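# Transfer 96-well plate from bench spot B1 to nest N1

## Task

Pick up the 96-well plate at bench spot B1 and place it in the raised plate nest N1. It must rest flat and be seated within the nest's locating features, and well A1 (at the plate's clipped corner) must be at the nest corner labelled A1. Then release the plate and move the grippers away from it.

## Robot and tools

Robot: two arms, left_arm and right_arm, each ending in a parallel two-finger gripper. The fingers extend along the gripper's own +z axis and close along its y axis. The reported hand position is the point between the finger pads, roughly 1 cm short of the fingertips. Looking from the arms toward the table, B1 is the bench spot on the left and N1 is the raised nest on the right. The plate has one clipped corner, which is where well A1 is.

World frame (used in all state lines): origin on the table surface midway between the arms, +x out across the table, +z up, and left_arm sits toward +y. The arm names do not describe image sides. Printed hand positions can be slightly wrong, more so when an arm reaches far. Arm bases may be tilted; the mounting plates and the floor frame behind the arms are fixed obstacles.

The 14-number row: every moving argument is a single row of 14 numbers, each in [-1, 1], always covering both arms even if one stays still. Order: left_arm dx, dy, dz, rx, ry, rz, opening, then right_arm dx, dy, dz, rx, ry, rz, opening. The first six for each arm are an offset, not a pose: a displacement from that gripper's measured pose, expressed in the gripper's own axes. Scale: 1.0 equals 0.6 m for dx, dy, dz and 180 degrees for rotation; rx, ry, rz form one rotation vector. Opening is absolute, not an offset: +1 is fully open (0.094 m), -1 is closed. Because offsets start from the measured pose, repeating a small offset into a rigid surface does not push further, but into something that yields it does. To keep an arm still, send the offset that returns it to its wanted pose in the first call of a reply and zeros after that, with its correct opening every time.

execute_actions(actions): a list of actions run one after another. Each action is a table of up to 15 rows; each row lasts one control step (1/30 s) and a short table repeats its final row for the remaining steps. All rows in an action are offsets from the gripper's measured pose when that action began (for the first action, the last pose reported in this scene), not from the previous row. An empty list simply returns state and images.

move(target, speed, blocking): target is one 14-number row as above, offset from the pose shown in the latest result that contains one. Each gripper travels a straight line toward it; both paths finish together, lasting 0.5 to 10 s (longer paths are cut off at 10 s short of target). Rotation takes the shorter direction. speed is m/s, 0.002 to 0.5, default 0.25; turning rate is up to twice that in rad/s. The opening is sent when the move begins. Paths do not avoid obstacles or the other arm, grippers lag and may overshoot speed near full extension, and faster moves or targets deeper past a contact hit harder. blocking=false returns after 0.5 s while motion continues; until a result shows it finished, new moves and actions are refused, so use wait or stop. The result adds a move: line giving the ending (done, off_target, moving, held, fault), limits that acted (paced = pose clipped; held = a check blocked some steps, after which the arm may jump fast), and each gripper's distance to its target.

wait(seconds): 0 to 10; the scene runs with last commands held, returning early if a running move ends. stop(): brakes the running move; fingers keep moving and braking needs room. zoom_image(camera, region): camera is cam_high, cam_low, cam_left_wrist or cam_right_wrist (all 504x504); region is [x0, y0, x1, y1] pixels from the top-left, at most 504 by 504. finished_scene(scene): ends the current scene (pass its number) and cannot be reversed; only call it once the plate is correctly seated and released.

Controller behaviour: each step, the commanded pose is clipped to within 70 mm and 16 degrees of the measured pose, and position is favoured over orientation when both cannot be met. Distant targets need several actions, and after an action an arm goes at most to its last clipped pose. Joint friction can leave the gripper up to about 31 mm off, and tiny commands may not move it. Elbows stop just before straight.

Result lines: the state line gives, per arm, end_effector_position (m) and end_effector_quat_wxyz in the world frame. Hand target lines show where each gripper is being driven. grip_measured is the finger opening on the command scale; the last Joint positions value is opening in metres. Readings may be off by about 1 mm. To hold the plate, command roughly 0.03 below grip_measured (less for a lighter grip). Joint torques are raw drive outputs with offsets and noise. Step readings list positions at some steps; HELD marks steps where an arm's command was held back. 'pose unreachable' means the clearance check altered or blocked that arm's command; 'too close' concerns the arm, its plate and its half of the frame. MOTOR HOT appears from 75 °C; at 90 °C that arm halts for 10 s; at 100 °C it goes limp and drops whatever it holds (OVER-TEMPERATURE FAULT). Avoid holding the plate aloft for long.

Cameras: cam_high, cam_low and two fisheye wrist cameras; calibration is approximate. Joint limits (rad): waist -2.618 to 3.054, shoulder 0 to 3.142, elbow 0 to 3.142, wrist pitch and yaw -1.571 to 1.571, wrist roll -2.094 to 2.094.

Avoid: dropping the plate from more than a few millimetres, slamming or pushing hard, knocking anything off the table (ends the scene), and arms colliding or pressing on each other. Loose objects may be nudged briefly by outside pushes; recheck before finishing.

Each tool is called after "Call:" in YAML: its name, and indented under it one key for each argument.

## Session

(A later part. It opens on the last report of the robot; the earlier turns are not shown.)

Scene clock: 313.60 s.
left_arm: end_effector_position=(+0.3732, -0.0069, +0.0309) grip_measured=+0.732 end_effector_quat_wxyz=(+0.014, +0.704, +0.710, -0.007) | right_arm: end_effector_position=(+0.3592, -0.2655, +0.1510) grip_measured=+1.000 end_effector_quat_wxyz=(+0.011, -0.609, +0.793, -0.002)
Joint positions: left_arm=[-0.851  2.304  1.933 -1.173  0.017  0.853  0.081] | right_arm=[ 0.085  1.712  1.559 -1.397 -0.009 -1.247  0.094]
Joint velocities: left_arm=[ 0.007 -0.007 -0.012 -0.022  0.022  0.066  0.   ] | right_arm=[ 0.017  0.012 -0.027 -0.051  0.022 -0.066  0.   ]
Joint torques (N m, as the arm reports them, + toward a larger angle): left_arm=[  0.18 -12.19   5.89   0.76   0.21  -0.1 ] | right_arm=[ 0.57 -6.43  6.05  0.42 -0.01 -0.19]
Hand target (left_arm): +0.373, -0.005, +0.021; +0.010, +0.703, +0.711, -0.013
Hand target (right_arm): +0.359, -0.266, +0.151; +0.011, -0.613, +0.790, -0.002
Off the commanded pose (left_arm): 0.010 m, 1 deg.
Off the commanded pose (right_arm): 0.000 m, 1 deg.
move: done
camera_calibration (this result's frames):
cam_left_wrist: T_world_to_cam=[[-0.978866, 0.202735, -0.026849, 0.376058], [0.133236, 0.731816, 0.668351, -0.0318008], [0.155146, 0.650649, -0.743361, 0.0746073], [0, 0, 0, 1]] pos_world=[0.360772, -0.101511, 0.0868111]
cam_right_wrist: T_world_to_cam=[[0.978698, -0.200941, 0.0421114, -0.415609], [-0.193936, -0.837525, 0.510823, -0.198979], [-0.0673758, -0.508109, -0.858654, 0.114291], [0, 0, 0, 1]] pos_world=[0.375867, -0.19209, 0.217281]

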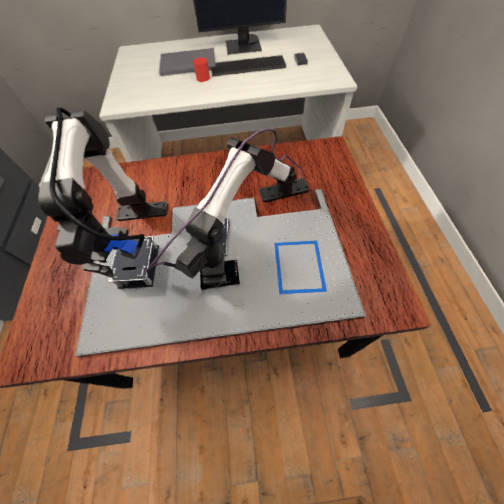

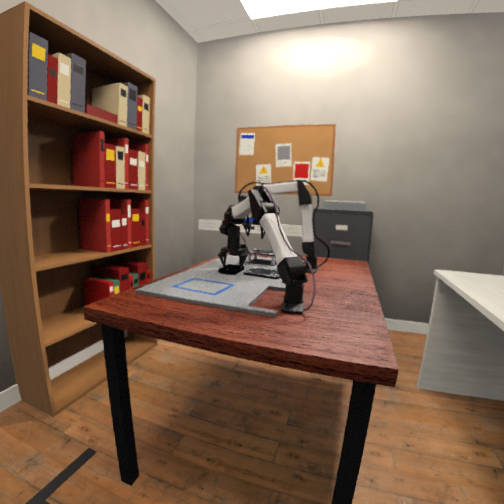

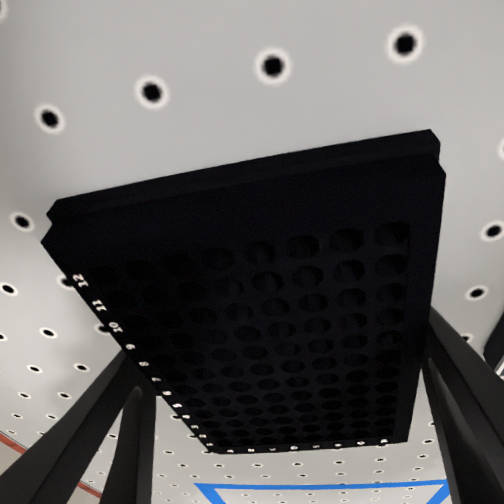

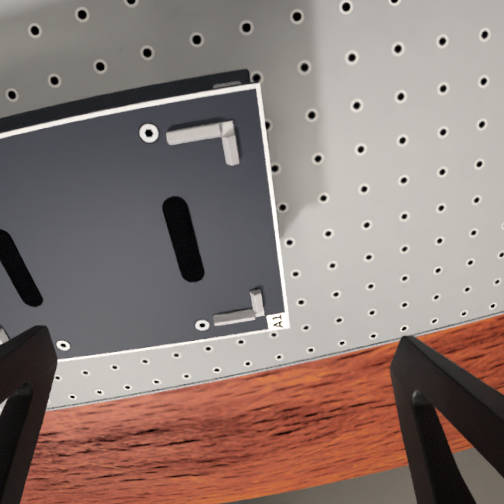

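Call:
execute_actions:
  actions:
    - [[0,0,0.017,0,0,0,0.7,0,0,0,0,0,0,1],[0,0,0.018,0,0,0,0.7,0,0,0,0,0,0,1],[0,0,0.019,0,0,0,0.7,0,0,0,0,0,0,1],[0,0,0.020,0,0,0,0.7,0,0,0,0,0,0,1],[0,0,0.021,0,0,0,0.7,0,0,0,0,0,0,1],[0,0,0.022,0,0,0,0.7,0,0,0,0,0,0,1],[0,0,0.023,0,0,0,0.7,0,0,0,0,0,0,1],[0,0,0.024,0,0,0,0.7,0,0,0,0,0,0,1],[0,0,0.025,0,0,0,0.7,0,0,0,0,0,0,1],[0,0,0.026,0,0,0,0.7,0,0,0,0,0,0,1],[0,0,0.027,0,0,0,0.7,0,0,0,0,0,0,1]]

Scene clock: 335.80 s.
left_arm: end_effector_position=(+0.3737, -0.0074, +0.0260) grip_measured=+0.732 end_effector_quat_wxyz=(+0.017, +0.704, +0.710, -0.007) | right_arm: end_effector_position=(+0.3592, -0.2655, +0.1510) grip_measured=+1.000 end_effector_quat_wxyz=(+0.011, -0.610, +0.792, -0.002)
Joint positions: left_arm=[-0.851  2.304  1.913 -1.147  0.017  0.853  0.081] | right_arm=[ 0.085  1.712  1.559 -1.397 -0.009 -1.248  0.094]
Joint velocities: left_arm=[-0.007 -0.002 -0.012  0.022 -0.007  0.066 -0.   ] | right_arm=[-0.012 -0.012 -0.007  0.037 -0.051  0.022  0.   ]
Joint torques (N m, as the arm reports them, + toward a larger angle): left_arm=[ -0.51 -12.06   5.55   0.88   0.12  -0.13] | right_arm=[ 0.56 -6.42  6.04  0.41  0.   -0.08]
Hand target (left_arm): +0.373, -0.007, +0.015; +0.014, +0.704, +0.710, -0.008
Hand target (right_arm): +0.359, -0.266, +0.151; +0.011, -0.609, +0.793, -0.002
Off the commanded pose (left_arm): 0.011 m, 0 deg.
Off the commanded pose (right_arm): 0.000 m, 0 deg.
Step readings (end_effector_position):
0: left_arm (+0.3735, -0.0072, +0.0310) | right_arm (+0.3592, -0.2655, +0.1510)
1: left_arm (+0.3736, -0.0073, +0.0310) | right_arm (+0.3592, -0.2655, +0.1510)
2: left_arm (+0.3740, -0.0077, +0.0310) | right_arm (+0.3592, -0.2655, +0.1510)
4: left_arm (+0.3746, -0.0082, +0.0302) | right_arm (+0.3592, -0.2655, +0.1510)
8: left_arm (+0.3736, -0.0073, +0.0272) | right_arm (+0.3592, -0.2655, +0.1510)
15: end_effector_position above
camera_calibration (this result's frames):
cam_left_wrist: T_world_to_cam=[[-0.978743, 0.202628, -0.0316713, 0.376589], [0.130512, 0.734493, 0.665948, -0.0271121], [0.158202, 0.647659, -0.745326, 0.0700979], [0, 0, 0, 1]] pos_world=[0.361033, -0.101793, 0.082228]
cam_right_wrist: T_world_to_cam=[[0.978927, -0.19982, 0.0421278, -0.415396], [-0.192983, -0.837735, 0.51084, -0.199379], [-0.066784, -0.508205, -0.858643, 0.114051], [0, 0, 0, 1]] pos_world=[0.375782, -0.192069, 0.21728]

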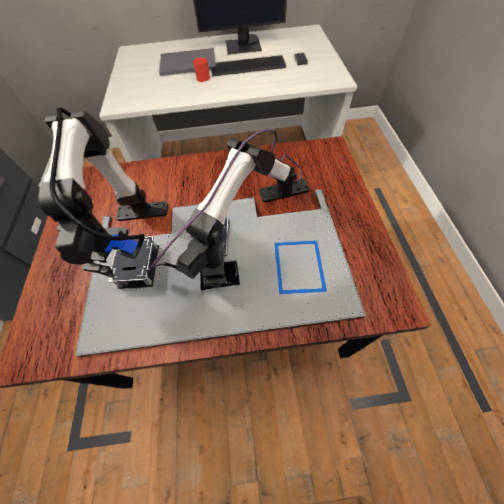

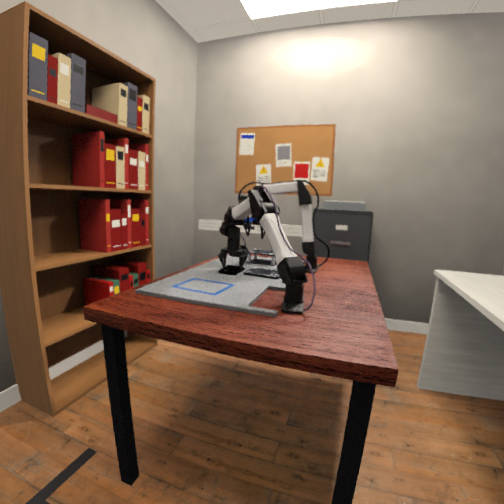

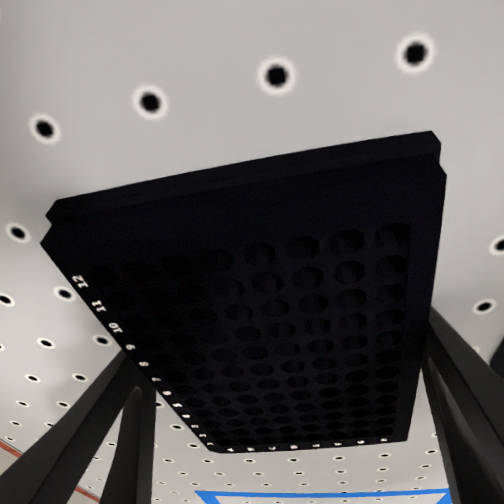

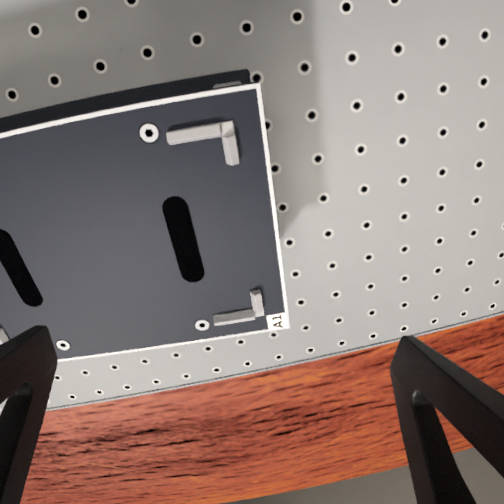

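Call:
execute_actions:
  actions:
    - [[0,0,0,0,0,0,0.8,0,0,0,0,0,0,1],[0,0,0,0,0,0,0.9,0,0,0,0,0,0,1],[0,0,0,0,0,0,1,0,0,0,0,0,0,1],[0,0,-0.005,0,0,0,1,0,0,0,0,0,0,1],[0,0,-0.011,0,0,0,1,0,0,0,0,0,0,1],[0,0,-0.017,0,0,0,1,0,0,0,0,0,0,1],[0,0,-0.023,0,0,0,1,0,0,0,0,0,0,1],[0,0,-0.029,0,0,0,1,0,0,0,0,0,0,1],[0,0,-0.035,0,0,0,1,0,0,0,0,0,0,1],[0,0,-0.041,0,0,0,1,0,0,0,0,0,0,1],[0,0,-0.047,0,0,0,1,0,0,0,0,0,0,1],[0,0,-0.053,0,0,0,1,0,0,0,0,0,0,1],[0,0,-0.059,0,0,0,1,0,0,0,0,0,0,1],[0,0,-0.065,0,0,0,1,0,0,0,0,0,0,1],[0,0,-0.07,0,0,0,1,0,0,0,0,0,0,1]]

Call:
move:
  target: [0.467,-0.067,-0.1,0,0,-0.2,1, -0.4247,0.0873,0.1233,-0.0053,0.0048,-0.0667,1]
  speed: 0.3

Scene clock: 364.60 s.
left_arm: end_effector_position=(+0.3758, -0.0092, +0.0489) grip_measured=+1.000 end_effector_quat_wxyz=(+0.021, +0.704, +0.710, -0.007) | right_arm: end_effector_position=(+0.3592, -0.2655, +0.1510) grip_measured=+1.000 end_effector_quat_wxyz=(+0.011, -0.610, +0.792, -0.002)
Joint positions: left_arm=[-0.851  2.296  1.991 -1.225  0.017  0.853  0.094] | right_arm=[ 0.085  1.712  1.559 -1.397 -0.009 -1.248  0.094]
Joint velocities: left_arm=[-0.012 -0.095  0.354 -0.359 -0.037  0.037  0.   ] | right_arm=[ 0.007  0.002 -0.012 -0.037 -0.022 -0.081  0.   ]
Joint torques (N m, as the arm reports them, + toward a larger angle): left_arm=[ -0.43 -14.45   9.38   0.44   0.11  -0.13] | right_arm=[ 0.56 -6.43  6.03  0.41 -0.01 -0.1 ]
Hand target (left_arm): +0.372, -0.006, +0.067; +0.019, +0.704, +0.710, -0.007
Hand target (right_arm): +0.359, -0.266, +0.151; +0.011, -0.610, +0.792, -0.002
Off the commanded pose (left_arm): 0.020 m, 0 deg.
Off the commanded pose (right_arm): 0.000 m, 0 deg.
Step readings (end_effector_position):
0: left_arm (+0.3737, -0.0074, +0.0260) | right_arm (+0.3592, -0.2655, +0.1510)
1: left_arm (+0.3737, -0.0074, +0.0260) | right_arm (+0.3592, -0.2655, +0.1510)
2: left_arm (+0.3737, -0.0074, +0.0260) | right_arm (+0.3592, -0.2655, +0.1510)
4: left_arm (+0.3737, -0.0074, +0.0260) | right_arm (+0.3592, -0.2655, +0.1510)
8: left_arm (+0.3728, -0.0066, +0.0277) | right_arm (+0.3592, -0.2655, +0.1510)
15: end_effector_position above
camera_calibration (this result's frames):
cam_left_wrist: T_world_to_cam=[[-0.97853, 0.202445, -0.0386789, 0.380014], [0.126471, 0.737958, 0.66289, -0.0395618], [0.162742, 0.643766, -0.747717, 0.0863344], [0, 0, 0, 1]] pos_world=[0.362808, -0.103316, 0.105477]
cam_right_wrist: T_world_to_cam=[[0.978927, -0.19982, 0.0421278, -0.415396], [-0.192983, -0.837735, 0.51084, -0.199379], [-0.066784, -0.508205, -0.858643, 0.114051], [0, 0, 0, 1]] pos_world=[0.375782, -0.192069, 0.21728]

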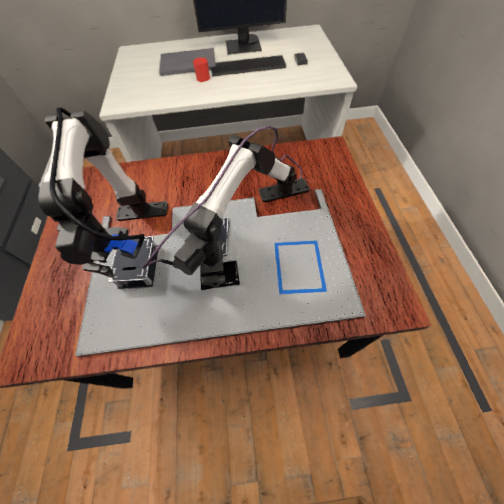

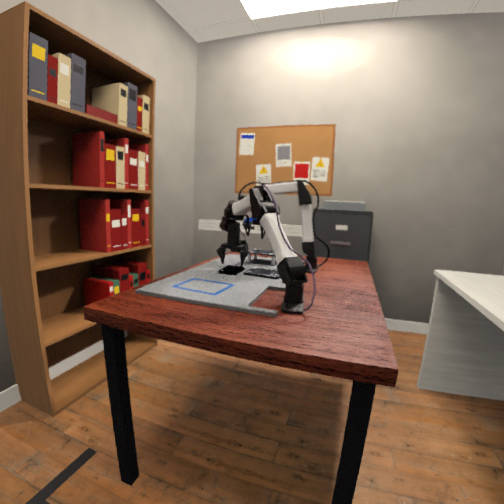

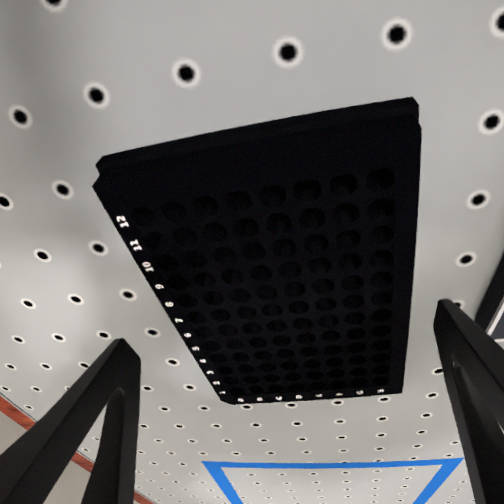

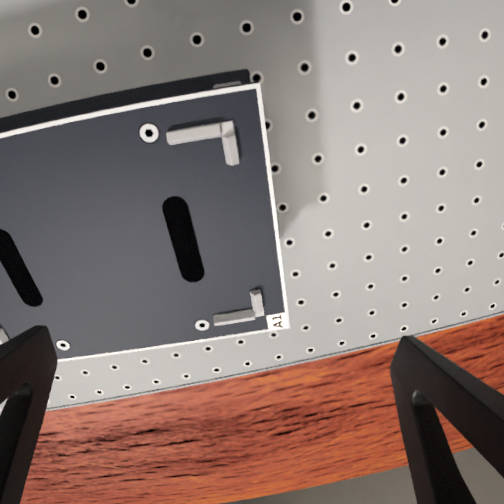

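Scene clock: 366.23 s.
left_arm: end_effector_position=(+0.3453, +0.2709, +0.0971) grip_measured=+1.000 end_effector_quat_wxyz=(+0.033, +0.445, +0.895, -0.009) | right_arm: end_effector_position=(+0.3754, -0.0090, +0.0732) grip_measured=+1.000 end_effector_quat_wxyz=(+0.008, +0.694, -0.720, +0.005)
Joint positions: left_arm=[-0.18   1.691  1.319 -1.146  0.044  0.884  0.094] | right_arm=[ 0.728  2.234  1.984 -1.336  0.011 -0.827  0.094]
Joint velocities: left_arm=[-0.017  0.022 -0.012 -0.066 -0.051  0.066  0.   ] | right_arm=[-0.012 -0.012 -0.007 -0.007  0.051 -0.007  0.   ]
Joint torques (N m, as the arm reports them, + toward a larger angle): left_arm=[-0.39 -8.63  5.81  0.42  0.23 -0.07] | right_arm=[  0.42 -10.02   7.75   0.27   0.14   0.01]
Hand target (left_arm): +0.335, +0.270, +0.095; +0.022, +0.449, +0.893, -0.020
Hand target (right_arm): +0.378, -0.011, +0.076; +0.009, +0.689, -0.724, +0.011
Off the commanded pose (left_arm): 0.013 m, 2 deg.
Off the commanded pose (right_arm): 0.008 m, 1 deg.
move: off_target (left_arm)
camera_calibration (this result's frames):
cam_left_wrist: T_world_to_cam=[[-0.906074, -0.421321, -0.0389647, 0.43929], [-0.345972, 0.684709, 0.641464, -0.0947441], [-0.243583, 0.594695, -0.766163, 0.102387], [0, 0, 0, 1]] pos_world=[0.39019, 0.189065, 0.156337]
cam_right_wrist: T_world_to_cam=[[0.999578, 0.0215368, 0.0195065, -0.380766], [0.00762631, -0.842219, 0.539081, -0.0189836], [0.0280388, -0.538705, -0.842028, 0.141632], [0, 0, 0, 1]] pos_world=[0.376779, 0.0685101, 0.136919]

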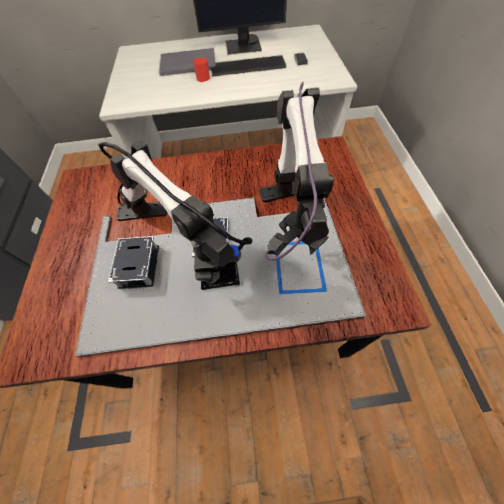

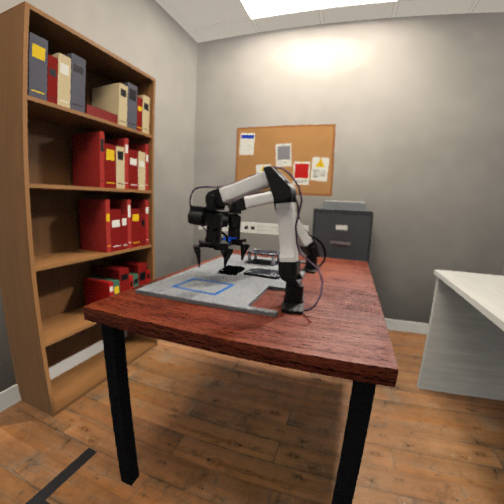

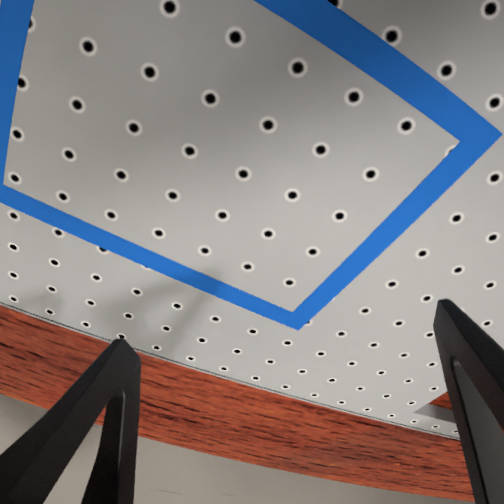

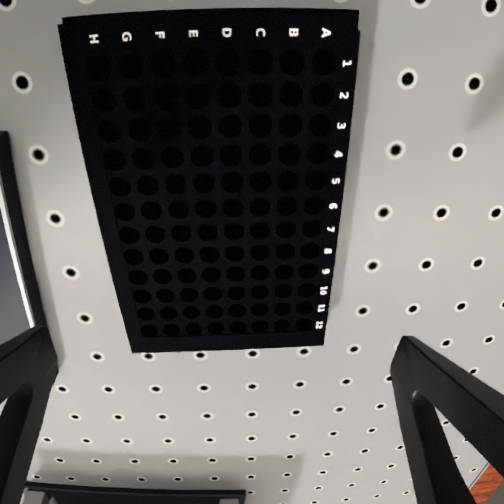

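Call:
zoom_image:
  camera: "cam_right_wrist"
  region: [20, 0, 420, 400]

Region (20, 0, 420, 400) of cam_right_wrist's 504x504 image, scaled by 1.260, with more detail than that image has.

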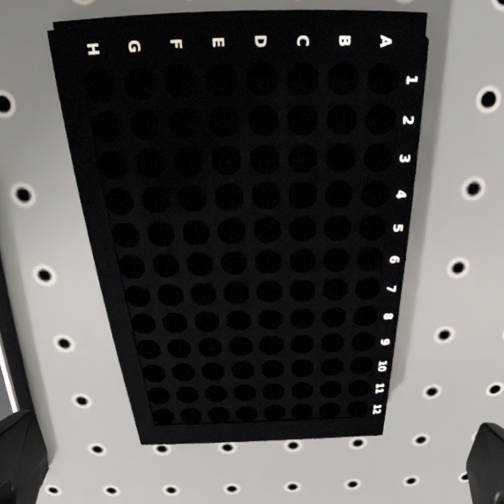

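Call:
move:
  target: [0,0,0,0,0,0,1, -0.0303,0.0065,0.0645,-0.0067,-0.004,-0.0206,1]
  speed: 0.1

Scene clock: 410.40 s.
left_arm: end_effector_position=(+0.3453, +0.2708, +0.0971) grip_measured=+1.000 end_effector_quat_wxyz=(+0.033, +0.446, +0.894, -0.009) | right_arm: end_effector_position=(+0.3757, +0.0039, +0.0381) grip_measured=+1.000 end_effector_quat_wxyz=(+0.013, +0.711, -0.703, -0.001)
Joint positions: left_arm=[-0.18   1.691  1.319 -1.146  0.044  0.885  0.094] | right_arm=[ 0.745  2.296  1.948 -1.249 -0.001 -0.858  0.094]
Joint velocities: left_arm=[ 0.002 -0.002 -0.002 -0.022  0.037 -0.007  0.   ] | right_arm=[-0.007  0.017 -0.017  0.007 -0.066 -0.066  0.   ]
Joint torques (N m, as the arm reports them, + toward a larger angle): left_arm=[-0.46 -7.82  7.56  0.64  0.11 -0.16] | right_arm=[  1.19 -10.61   5.18   0.44  -0.11  -0.21]
Hand target (left_arm): +0.345, +0.271, +0.097; +0.033, +0.445, +0.895, -0.009
Hand target (right_arm): +0.373, +0.008, +0.034; +0.011, +0.717, -0.697, -0.007
Off the commanded pose (left_arm): 0.000 m, 0 deg.
Off the commanded pose (right_arm): 0.007 m, 1 deg.
move: done
camera_calibration (this result's frames):
cam_left_wrist: T_world_to_cam=[[-0.90673, -0.419931, -0.0387146, 0.439056], [-0.344928, 0.685687, 0.640982, -0.0952387], [-0.242622, 0.594551, -0.766579, 0.102216], [0, 0, 0, 1]] pos_world=[0.390055, 0.188904, 0.156401]
cam_right_wrist: T_world_to_cam=[[0.997645, 0.0685006, 0.00358567, -0.37957], [0.0558924, -0.842097, 0.536422, -0.0072345], [0.0397648, -0.534958, -0.843942, 0.114665], [0, 0, 0, 1]] pos_world=[0.37452, 0.0812496, 0.102012]

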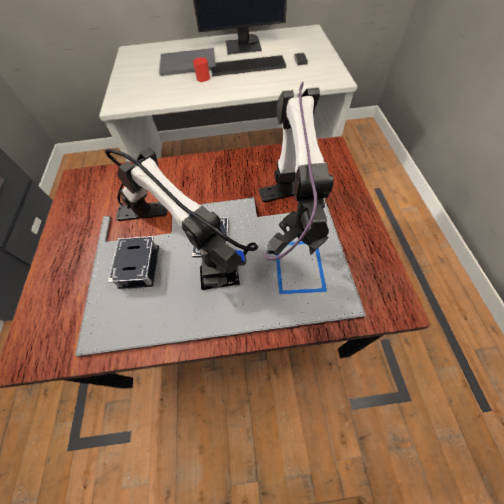

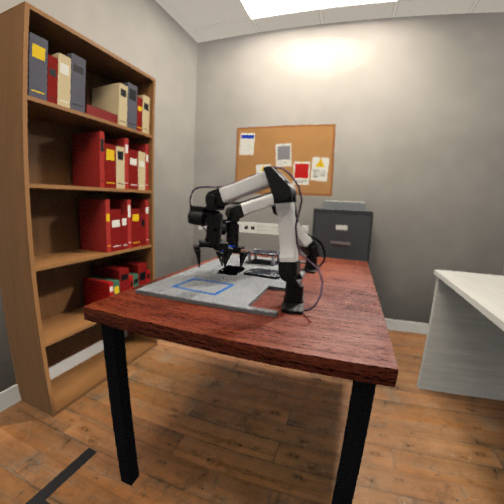

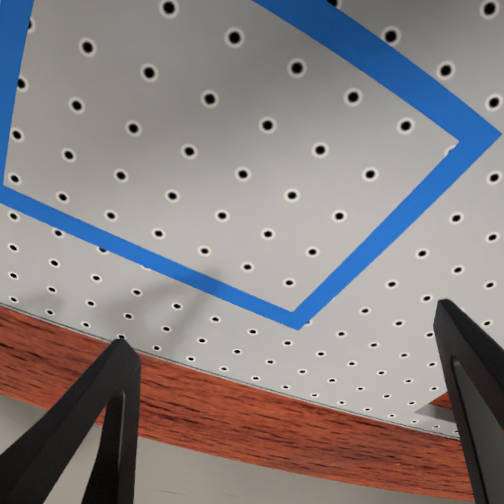

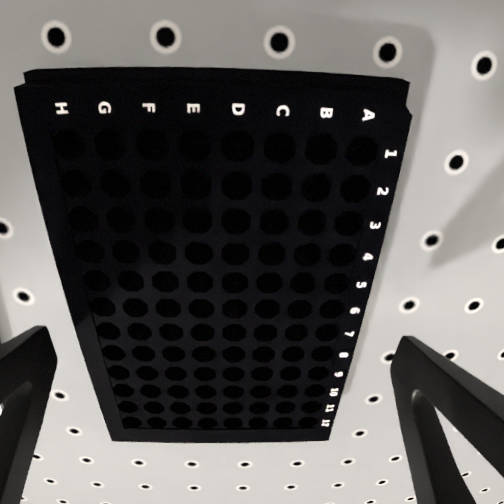

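Call:
execute_actions:
  actions:
    - [[0,0,0,0,0,0,1,0,0.002,0.008,0,-0.001,-0.004,1],[0,0,0,0,0,0,1,0,0.003,0.011,0,-0.001,-0.005,1],[0,0,0,0,0,0,1,0,0.004,0.014,0,-0.002,-0.006,1],[0,0,0,0,0,0,1,0,0.005,0.017,0,-0.002,-0.007,1],[0,0,0,0,0,0,1,0,0.006,0.020,0,-0.003,-0.008,1],[0,0,0,0,0,0,1,0,0.0067,0.023,0,-0.003,-0.009,1],[0,0,0,0,0,0,1,0,0.0067,0.026,0,-0.004,-0.01,1],[0,0,0,0,0,0,1,0,0.0067,0.029,0,-0.004,-0.01,1],[0,0,0,0,0,0,1,0,0.0067,0.031,0,-0.004,-0.01,1],[0,0,0,0,0,0,1,0,0.0067,0.033,0,-0.004,-0.01,1],[0,0,0,0,0,0,1,0,0.0067,0.034,0,-0.004,-0.01,1]]

Scene clock: 430.57 s.
left_arm: end_effector_position=(+0.3453, +0.2708, +0.0971) grip_measured=+1.000 end_effector_quat_wxyz=(+0.033, +0.446, +0.894, -0.009) | right_arm: end_effector_position=(+0.3711, -0.0002, +0.0175) grip_measured=+1.000 end_effector_quat_wxyz=(+0.019, +0.717, -0.697, -0.002)
Joint positions: left_arm=[-0.18   1.691  1.319 -1.146  0.044  0.885  0.094] | right_arm=[ 0.745  2.296  1.865 -1.178 -0.001 -0.877  0.094]
Joint velocities: left_arm=[ 0.017  0.002 -0.007 -0.007  0.022  0.051  0.   ] | right_arm=[ 0.022 -0.002  0.007  0.139 -0.037 -0.037  0.   ]
Joint torques (N m, as the arm reports them, + toward a larger angle): left_arm=[-0.45 -7.8   7.62  0.63  0.14 -0.14] | right_arm=[  0.66 -11.43   4.68   0.42  -0.09  -0.22]
Hand target (left_arm): +0.345, +0.271, +0.097; +0.033, +0.446, +0.894, -0.009
Hand target (right_arm): +0.372, +0.003, +0.018; +0.009, +0.722, -0.692, -0.006
Off the commanded pose (left_arm): 0.000 m, 0 deg.
Off the commanded pose (right_arm): 0.004 m, 1 deg.
Step readings (end_effector_position):
0: left_arm (+0.3453, +0.2708, +0.0971) | right_arm (+0.3760, +0.0042, +0.0381)
1: left_arm (+0.3453, +0.2708, +0.0971) | right_arm (+0.3760, +0.0042, +0.0376)
2: left_arm (+0.3453, +0.2708, +0.0971) | right_arm (+0.3758, +0.0040, +0.0367)
4: left_arm (+0.3453, +0.2708, +0.0971) | right_arm (+0.3745, +0.0029, +0.0327)
8: left_arm (+0.3453, +0.2708, +0.0971) | right_arm (+0.3700, -0.0011, +0.0227)
15: end_effector_position above
camera_calibration (this result's frames):
cam_left_wrist: T_world_to_cam=[[-0.90673, -0.419931, -0.0387146, 0.439056], [-0.344928, 0.685687, 0.640982, -0.0952387], [-0.242622, 0.594551, -0.766579, 0.102216], [0, 0, 0, 1]] pos_world=[0.390055, 0.188904, 0.156401]
cam_right_wrist: T_world_to_cam=[[0.996142, 0.0874934, -0.00682625, -0.373827], [0.0771961, -0.836588, 0.542367, -0.00737515], [0.0417427, -0.540801, -0.840114, 0.0944312], [0, 0, 0, 1]] pos_world=[0.369013, 0.077606, 0.0807812]

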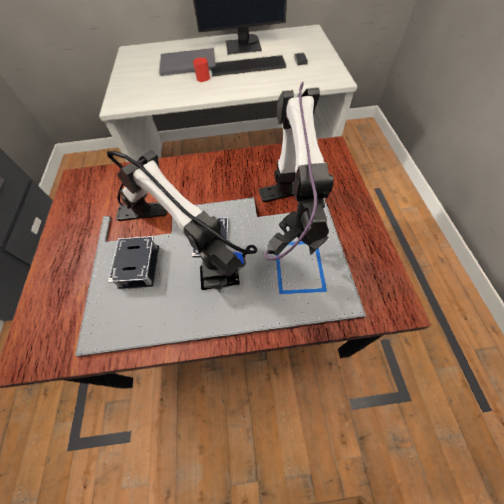

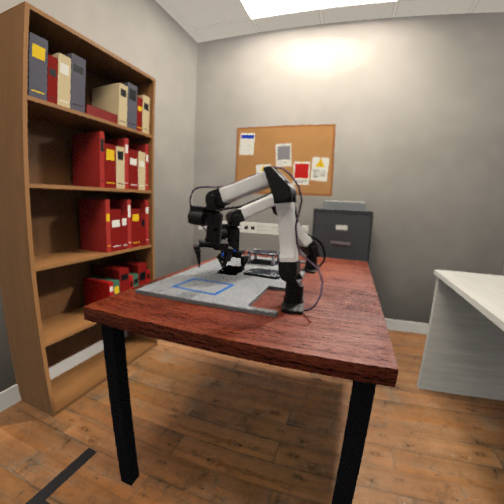

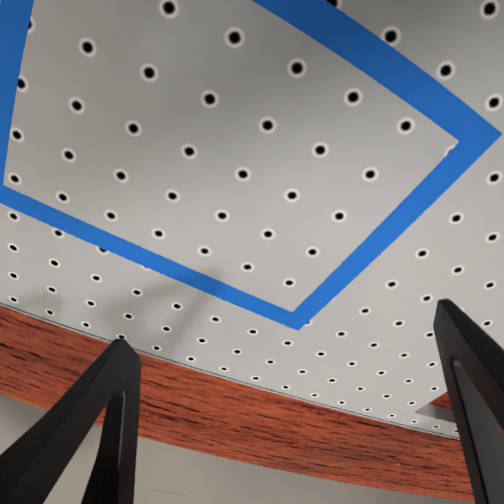

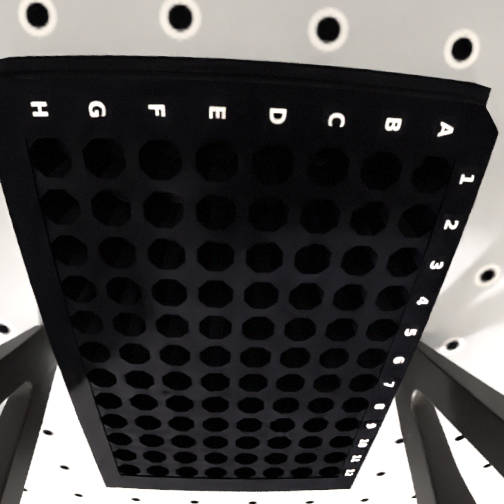

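Call:
execute_actions:
  actions:
    - [[0,0,0,0,0,0,1,0,0,-0.002,0,-0.003,0,1],[0,0,0,0,0,0,1,0,0,-0.004,0,-0.004,0,1],[0,0,0,0,0,0,1,0,0,-0.006,0,-0.005,0,1],[0,0,0,0,0,0,1,0,0,-0.008,0,-0.005,0,1],[0,0,0,0,0,0,1,0,0,-0.010,0,-0.005,0,1],[0,0,0,0,0,0,1,0,0,-0.012,0,-0.005,0,1],[0,0,0,0,0,0,1,0,0,-0.014,0,-0.005,0,1],[0,0,0,0,0,0,1,0,0,-0.016,0,-0.005,0,1],[0,0,0,0,0,0,1,0,0,-0.018,0,-0.005,0,1]]

Scene clock: 440.93 s.
left_arm: end_effector_position=(+0.3453, +0.2708, +0.0971) grip_measured=+1.000 end_effector_quat_wxyz=(+0.033, +0.446, +0.894, -0.009) | right_arm: end_effector_position=(+0.3700, -0.0009, +0.0175) grip_measured=+1.000 end_effector_quat_wxyz=(+0.022, +0.718, -0.696, -0.003)
Joint positions: left_arm=[-0.18   1.691  1.319 -1.146  0.044  0.885  0.094] | right_arm=[ 0.745  2.296  1.865 -1.184 -0.002 -0.879  0.094]
Joint velocities: left_arm=[-0.007  0.007  0.002 -0.007  0.022  0.051  0.   ] | right_arm=[-0.007 -0.002  0.002 -0.007 -0.007 -0.007  0.   ]
Joint torques (N m, as the arm reports them, + toward a larger angle): left_arm=[-0.4  -7.76  7.69  0.64  0.11 -0.16] | right_arm=[  0.19 -12.14   6.96   0.22  -0.12  -0.13]
Hand target (left_arm): +0.345, +0.271, +0.097; +0.033, +0.446, +0.894, -0.009
Hand target (right_arm): +0.371, +0.000, +0.028; +0.014, +0.717, -0.697, -0.008
Off the commanded pose (left_arm): 0.000 m, 0 deg.
Off the commanded pose (right_arm): 0.011 m, 1 deg.
Step readings (end_effector_position):
0: left_arm (+0.3453, +0.2708, +0.0971) | right_arm (+0.3732, +0.0017, +0.0174)
1: left_arm (+0.3453, +0.2708, +0.0971) | right_arm (+0.3732, +0.0017, +0.0174)
2: left_arm (+0.3453, +0.2708, +0.0971) | right_arm (+0.3732, +0.0017, +0.0174)
4: left_arm (+0.3453, +0.2708, +0.0971) | right_arm (+0.3731, +0.0017, +0.0174)
8: left_arm (+0.3453, +0.2708, +0.0971) | right_arm (+0.3722, +0.0010, +0.0174)
15: end_effector_position above
camera_calibration (this result's frames):
cam_left_wrist: T_world_to_cam=[[-0.90673, -0.419931, -0.0387146, 0.439056], [-0.344928, 0.685687, 0.640982, -0.0952387], [-0.242622, 0.594551, -0.766579, 0.102216], [0, 0, 0, 1]] pos_world=[0.390055, 0.188904, 0.156401]
cam_right_wrist: T_world_to_cam=[[0.995932, 0.0893201, -0.0118481, -0.372488], [0.0813623, -0.835018, 0.544174, -0.00949377], [0.0387123, -0.542924, -0.838889, 0.0952312], [0, 0, 0, 1]] pos_world=[0.368058, 0.0770465, 0.0806414]

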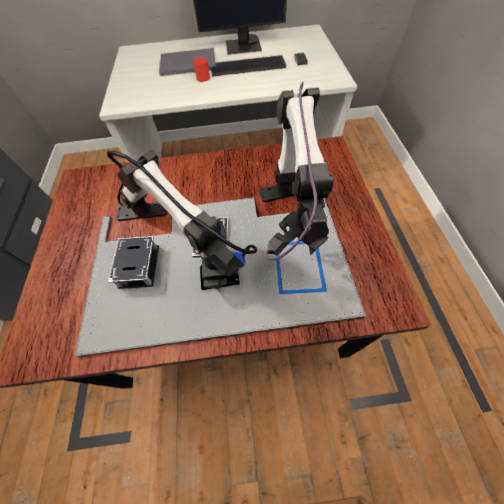

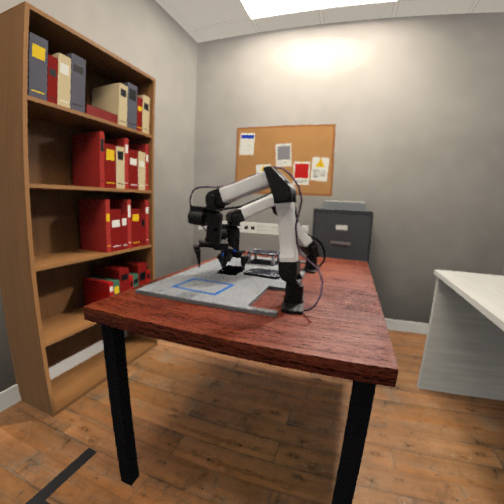

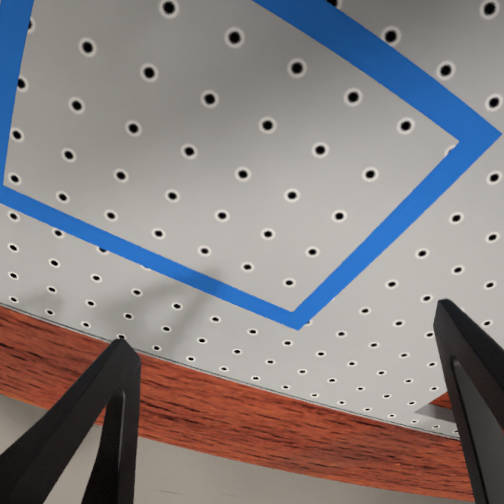

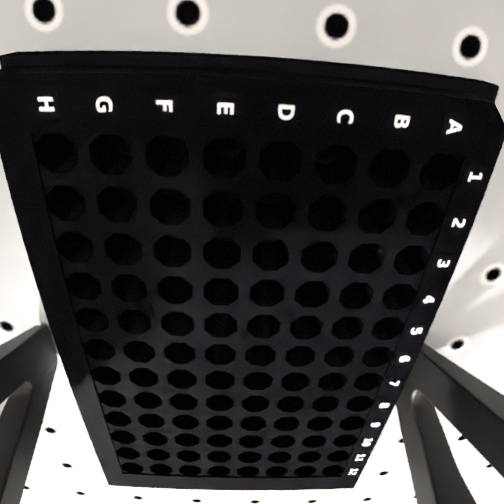

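Call:
execute_actions:
  actions:
    - [[0,0,0,0,0,0,1,-0.0056,-0.0067,-0.0073,0.0044,-0.0037,0,1],[0,0,0,0,0,0,1,-0.007,-0.0084,-0.0092,0.0055,-0.0046,0,1],[0,0,0,0,0,0,1,-0.0083,-0.01,-0.011,0.0066,-0.0055,0,1],[0,0,0,0,0,0,1,-0.0097,-0.0117,-0.0128,0.0077,-0.0064,0,1],[0,0,0,0,0,0,1,-0.0111,-0.0134,-0.0146,0.0088,-0.0074,0,1],[0,0,0,0,0,0,1,-0.0125,-0.015,-0.0165,0.0099,-0.0083,0,1],[0,0,0,0,0,0,1,-0.0139,-0.0167,-0.0183,0.011,-0.0092,0,1]]

Scene clock: 460.10 s.
left_arm: end_effector_position=(+0.3453, +0.2708, +0.0971) grip_measured=+1.000 end_effector_quat_wxyz=(+0.033, +0.446, +0.894, -0.009) | right_arm: end_effector_position=(+0.3754, +0.0040, +0.0243) grip_measured=+1.000 end_effector_quat_wxyz=(+0.009, +0.718, -0.696, -0.002)
Joint positions: left_arm=[-0.18   1.691  1.319 -1.146  0.044  0.885  0.094] | right_arm=[ 0.745  2.296  1.893 -1.187 -0.002 -0.879  0.094]
Joint velocities: left_arm=[ 0.007 -0.012  0.002  0.037 -0.066  0.022  0.   ] | right_arm=[ 0.007  0.032 -0.007  0.037 -0.051 -0.066  0.   ]
Joint torques (N m, as the arm reports them, + toward a larger angle): left_arm=[-0.35 -7.78  7.69  0.63  0.13 -0.15] | right_arm=[  0.57 -10.62   7.57   0.39   0.01  -0.09]
Hand target (left_arm): +0.345, +0.271, +0.097; +0.033, +0.446, +0.894, -0.009
Hand target (right_arm): +0.380, +0.008, +0.028; -0.001, +0.718, -0.696, -0.001
Off the commanded pose (left_arm): 0.000 m, 0 deg.
Off the commanded pose (right_arm): 0.007 m, 1 deg.
Step readings (end_effector_position):
0: left_arm (+0.3453, +0.2708, +0.0971) | right_arm (+0.3695, -0.0013, +0.0176)
1: left_arm (+0.3453, +0.2708, +0.0971) | right_arm (+0.3695, -0.0013, +0.0176)
2: left_arm (+0.3453, +0.2708, +0.0971) | right_arm (+0.3695, -0.0013, +0.0176)
4: left_arm (+0.3453, +0.2708, +0.0971) | right_arm (+0.3698, -0.0010, +0.0180)
8: left_arm (+0.3453, +0.2708, +0.0971) | right_arm (+0.3739, +0.0026, +0.0225)
15: end_effector_position above
camera_calibration (this result's frames):
cam_left_wrist: T_world_to_cam=[[-0.90673, -0.419931, -0.0387146, 0.439056], [-0.344928, 0.685687, 0.640982, -0.0952387], [-0.242622, 0.594551, -0.766579, 0.102216], [0, 0, 0, 1]] pos_world=[0.390055, 0.188904, 0.156401]
cam_right_wrist: T_world_to_cam=[[0.995967, 0.0893507, 0.00812673, -0.37881], [0.0713646, -0.843851, 0.531811, -0.00545779], [0.0543754, -0.529086, -0.846824, 0.0975493], [0, 0, 0, 1]] pos_world=[0.372367, 0.0808533, 0.0885881]

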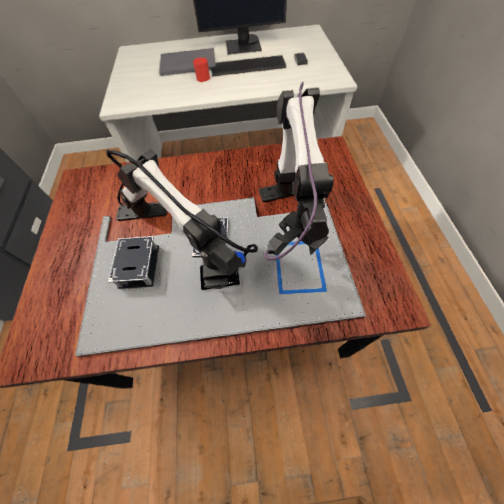

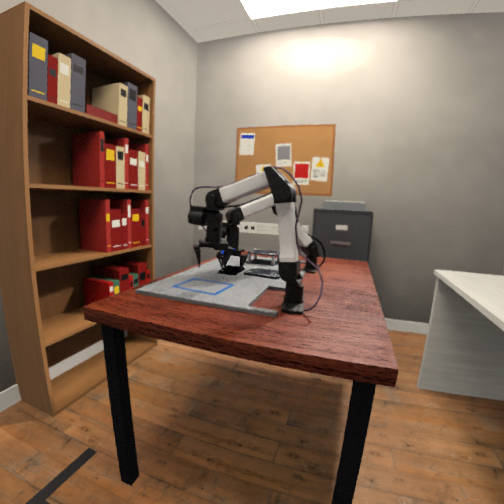

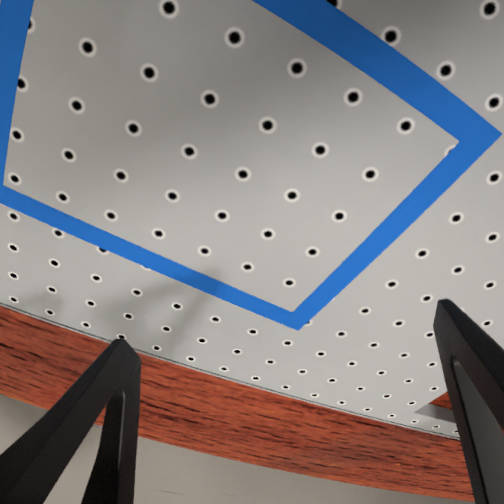

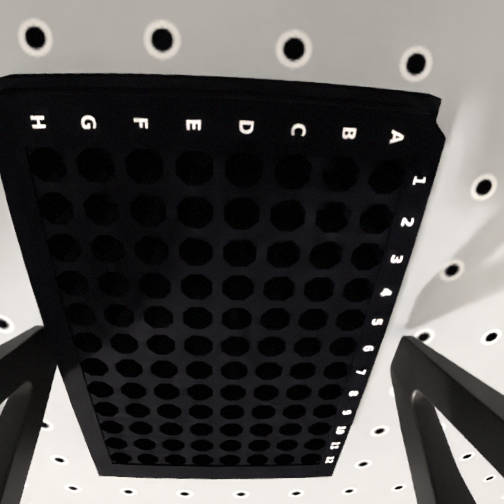

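Call:
execute_actions:
  actions:
    - [[0,0,0,0,0,0,1,0,0,0,0,0,0,0.96],[0,0,0,0,0,0,1,0,0,0,0,0,0,0.92],[0,0,0,0,0,0,1,0,0,0,0,0,0,0.88],[0,0,0,0,0,0,1,0,0,0,0,0,0,0.85],[0,0,0,0,0,0,1,0,0,0,0,0,0,0.82],[0,0,0,0,0,0,1,0,0,0,0,0,0,0.80],[0,0,0,0,0,0,1,0,0,0,0,0,0,0.78],[0,0,0,0,0,0,1,0,0,0,0,0,0,0.76],[0,0,0,0,0,0,1,0,0,0,0,0,0,0.74],[0,0,0,0,0,0,1,0,0,0,0,0,0,0.72],[0,0,0,0,0,0,1,0,0,0,0,0,0,0.70]]

Scene clock: 469.70 s.
left_arm: end_effector_position=(+0.3453, +0.2708, +0.0971) grip_measured=+1.000 end_effector_quat_wxyz=(+0.033, +0.446, +0.894, -0.009) | right_arm: end_effector_position=(+0.3754, +0.0040, +0.0243) grip_measured=+0.714 end_effector_quat_wxyz=(+0.009, +0.718, -0.696, -0.002)
Joint positions: left_arm=[-0.18   1.691  1.319 -1.146  0.044  0.885  0.094] | right_arm=[ 0.745  2.296  1.893 -1.187 -0.002 -0.879  0.081]
Joint velocities: left_arm=[-0.002 -0.007 -0.007  0.066  0.037 -0.007  0.   ] | right_arm=[-0.012 -0.017 -0.022  0.022  0.022 -0.022 -0.001]
Joint torques (N m, as the arm reports them, + toward a larger angle): left_arm=[-0.48 -7.74  7.56  0.63  0.14 -0.15] | right_arm=[  0.54 -10.8    6.01   0.37   0.01  -0.1 ]
Hand target (left_arm): +0.345, +0.271, +0.097; +0.033, +0.446, +0.894, -0.009
Hand target (right_arm): +0.375, +0.004, +0.024; +0.009, +0.718, -0.696, -0.002
Off the commanded pose (left_arm): 0.000 m, 0 deg.
Off the commanded pose (right_arm): 0.000 m, 0 deg.
Step readings (end_effector_position):
0: left_arm (+0.3453, +0.2708, +0.0971) | right_arm (+0.3754, +0.0040, +0.0243)
1: left_arm (+0.3453, +0.2708, +0.0971) | right_arm (+0.3754, +0.0040, +0.0243)
2: left_arm (+0.3453, +0.2708, +0.0971) | right_arm (+0.3754, +0.0040, +0.0243)
4: left_arm (+0.3453, +0.2708, +0.0971) | right_arm (+0.3754, +0.0040, +0.0243)
8: left_arm (+0.3453, +0.2708, +0.0971) | right_arm (+0.3754, +0.0040, +0.0243)
15: end_effector_position above
camera_calibration (this result's frames):
cam_left_wrist: T_world_to_cam=[[-0.90673, -0.419931, -0.0387146, 0.439056], [-0.344928, 0.685687, 0.640982, -0.0952387], [-0.242622, 0.594551, -0.766579, 0.102216], [0, 0, 0, 1]] pos_world=[0.390055, 0.188904, 0.156401]
cam_right_wrist: T_world_to_cam=[[0.995967, 0.0893507, 0.00812673, -0.37881], [0.0713646, -0.843851, 0.531811, -0.00545779], [0.0543754, -0.529086, -0.846824, 0.0975493], [0, 0, 0, 1]] pos_world=[0.372367, 0.0808533, 0.0885881]

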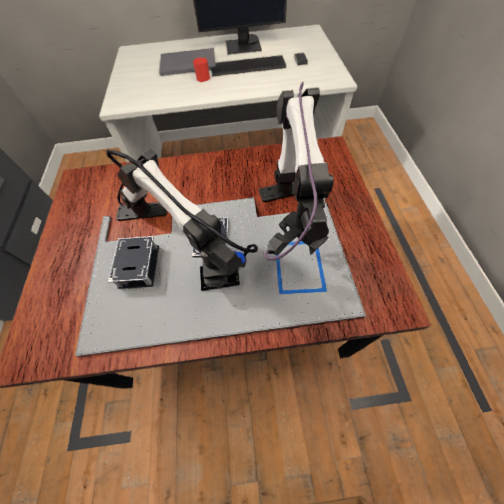

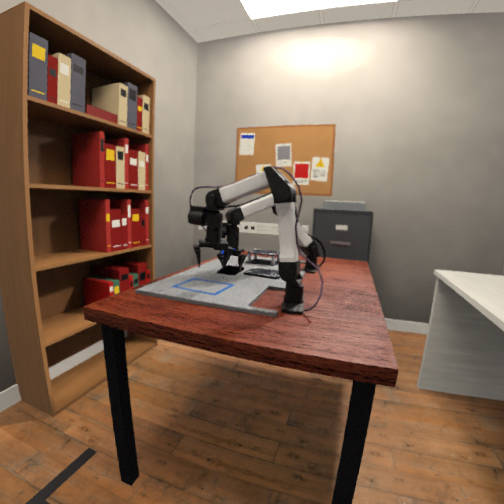

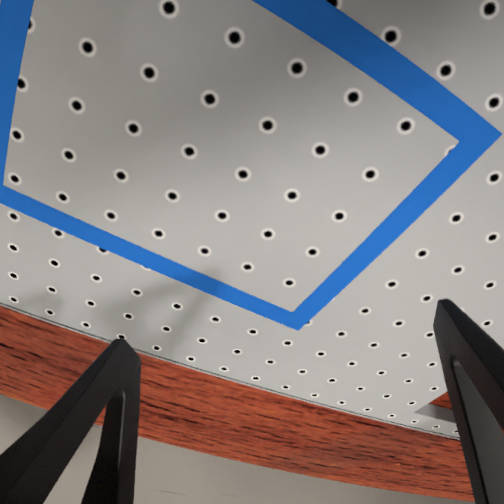

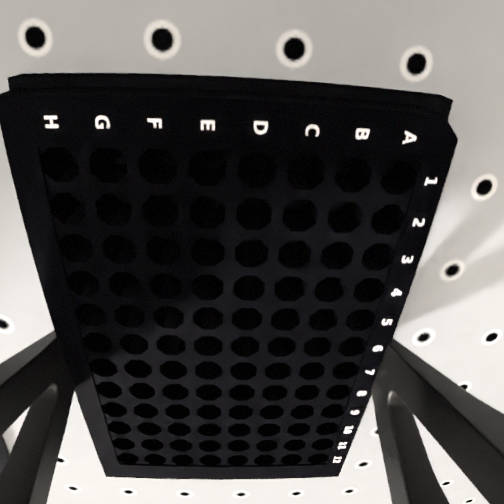

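Call:
move:
  target: [0,0,0,0,0,0,1, 0.1238,0.0317,-0.1412,-0.0024,0.0013,0.1944,0.682]
  speed: 0.3

Scene clock: 536.13 s.
left_arm: end_effector_position=(+0.3453, +0.2708, +0.0971) grip_measured=+1.000 end_effector_quat_wxyz=(+0.033, +0.446, +0.894, -0.009) | right_arm: end_effector_position=(+0.3617, -0.0641, +0.1065) grip_measured=+0.700 end_effector_quat_wxyz=(-0.008, -0.484, +0.875, +0.000)
Joint positions: left_arm=[-0.18   1.691  1.319 -1.146  0.044  0.885  0.094] | right_arm=[ 0.636  2.034  1.804 -1.357 -0.002 -0.395  0.08 ]
Joint velocities: left_arm=[-0.012  0.012 -0.007 -0.007 -0.007 -0.066  0.   ] | right_arm=[-0.002 -0.012 -0.017  0.037  0.037  0.007  0.001]
Joint torques (N m, as the arm reports them, + toward a larger angle): left_arm=[-0.45 -7.86  7.64  0.66  0.14 -0.13] | right_arm=[ -0.07 -10.18   4.84   0.29  -0.02   0.01]
Hand target (left_arm): +0.345, +0.271, +0.097; +0.033, +0.446, +0.894, -0.009
Hand target (right_arm): +0.358, -0.069, +0.109; -0.013, -0.475, +0.880, +0.002
Off the commanded pose (left_arm): 0.000 m, 0 deg.
Off the commanded pose (right_arm): 0.007 m, 1 deg.
move: done
camera_calibration (this result's frames):
cam_left_wrist: T_world_to_cam=[[-0.90673, -0.419931, -0.0387146, 0.439056], [-0.344928, 0.685687, 0.640982, -0.0952387], [-0.242622, 0.594551, -0.766579, 0.102216], [0, 0, 0, 1]] pos_world=[0.390055, 0.188904, 0.156401]
cam_right_wrist: T_world_to_cam=[[0.876108, -0.481854, 0.0158806, -0.353777], [-0.414554, -0.73611, 0.535058, 0.0766201], [-0.24613, -0.475352, -0.844666, 0.243839], [0, 0, 0, 1]] pos_world=[0.401726, 0.00184158, 0.170585]

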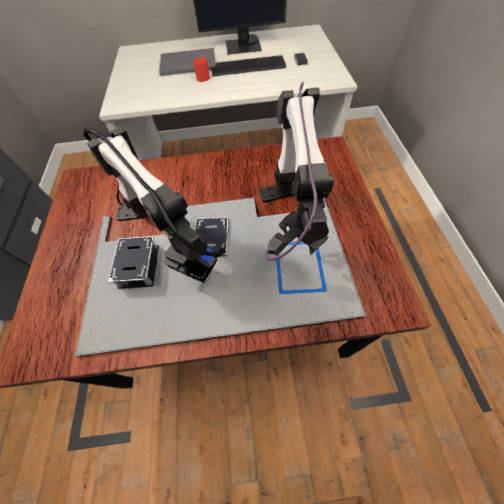

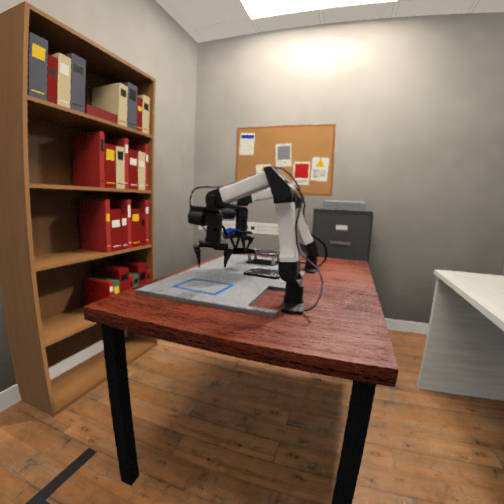

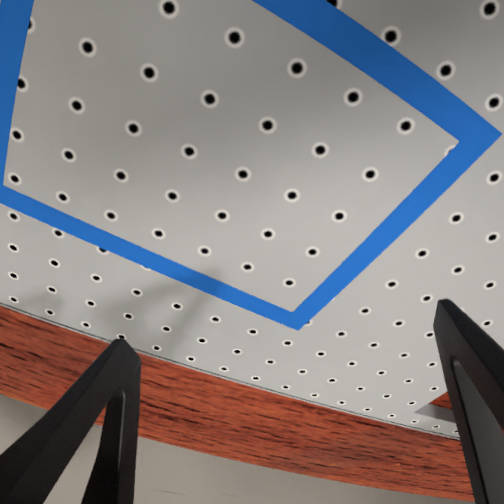

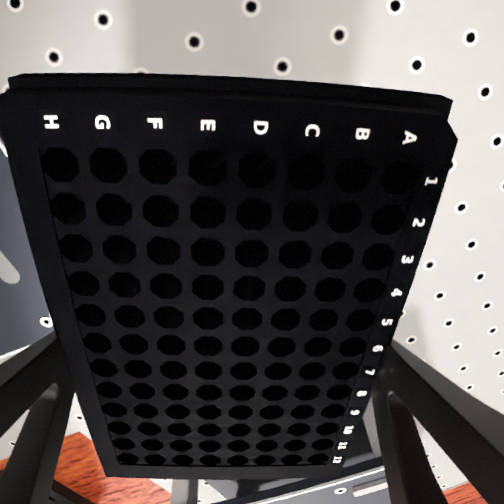

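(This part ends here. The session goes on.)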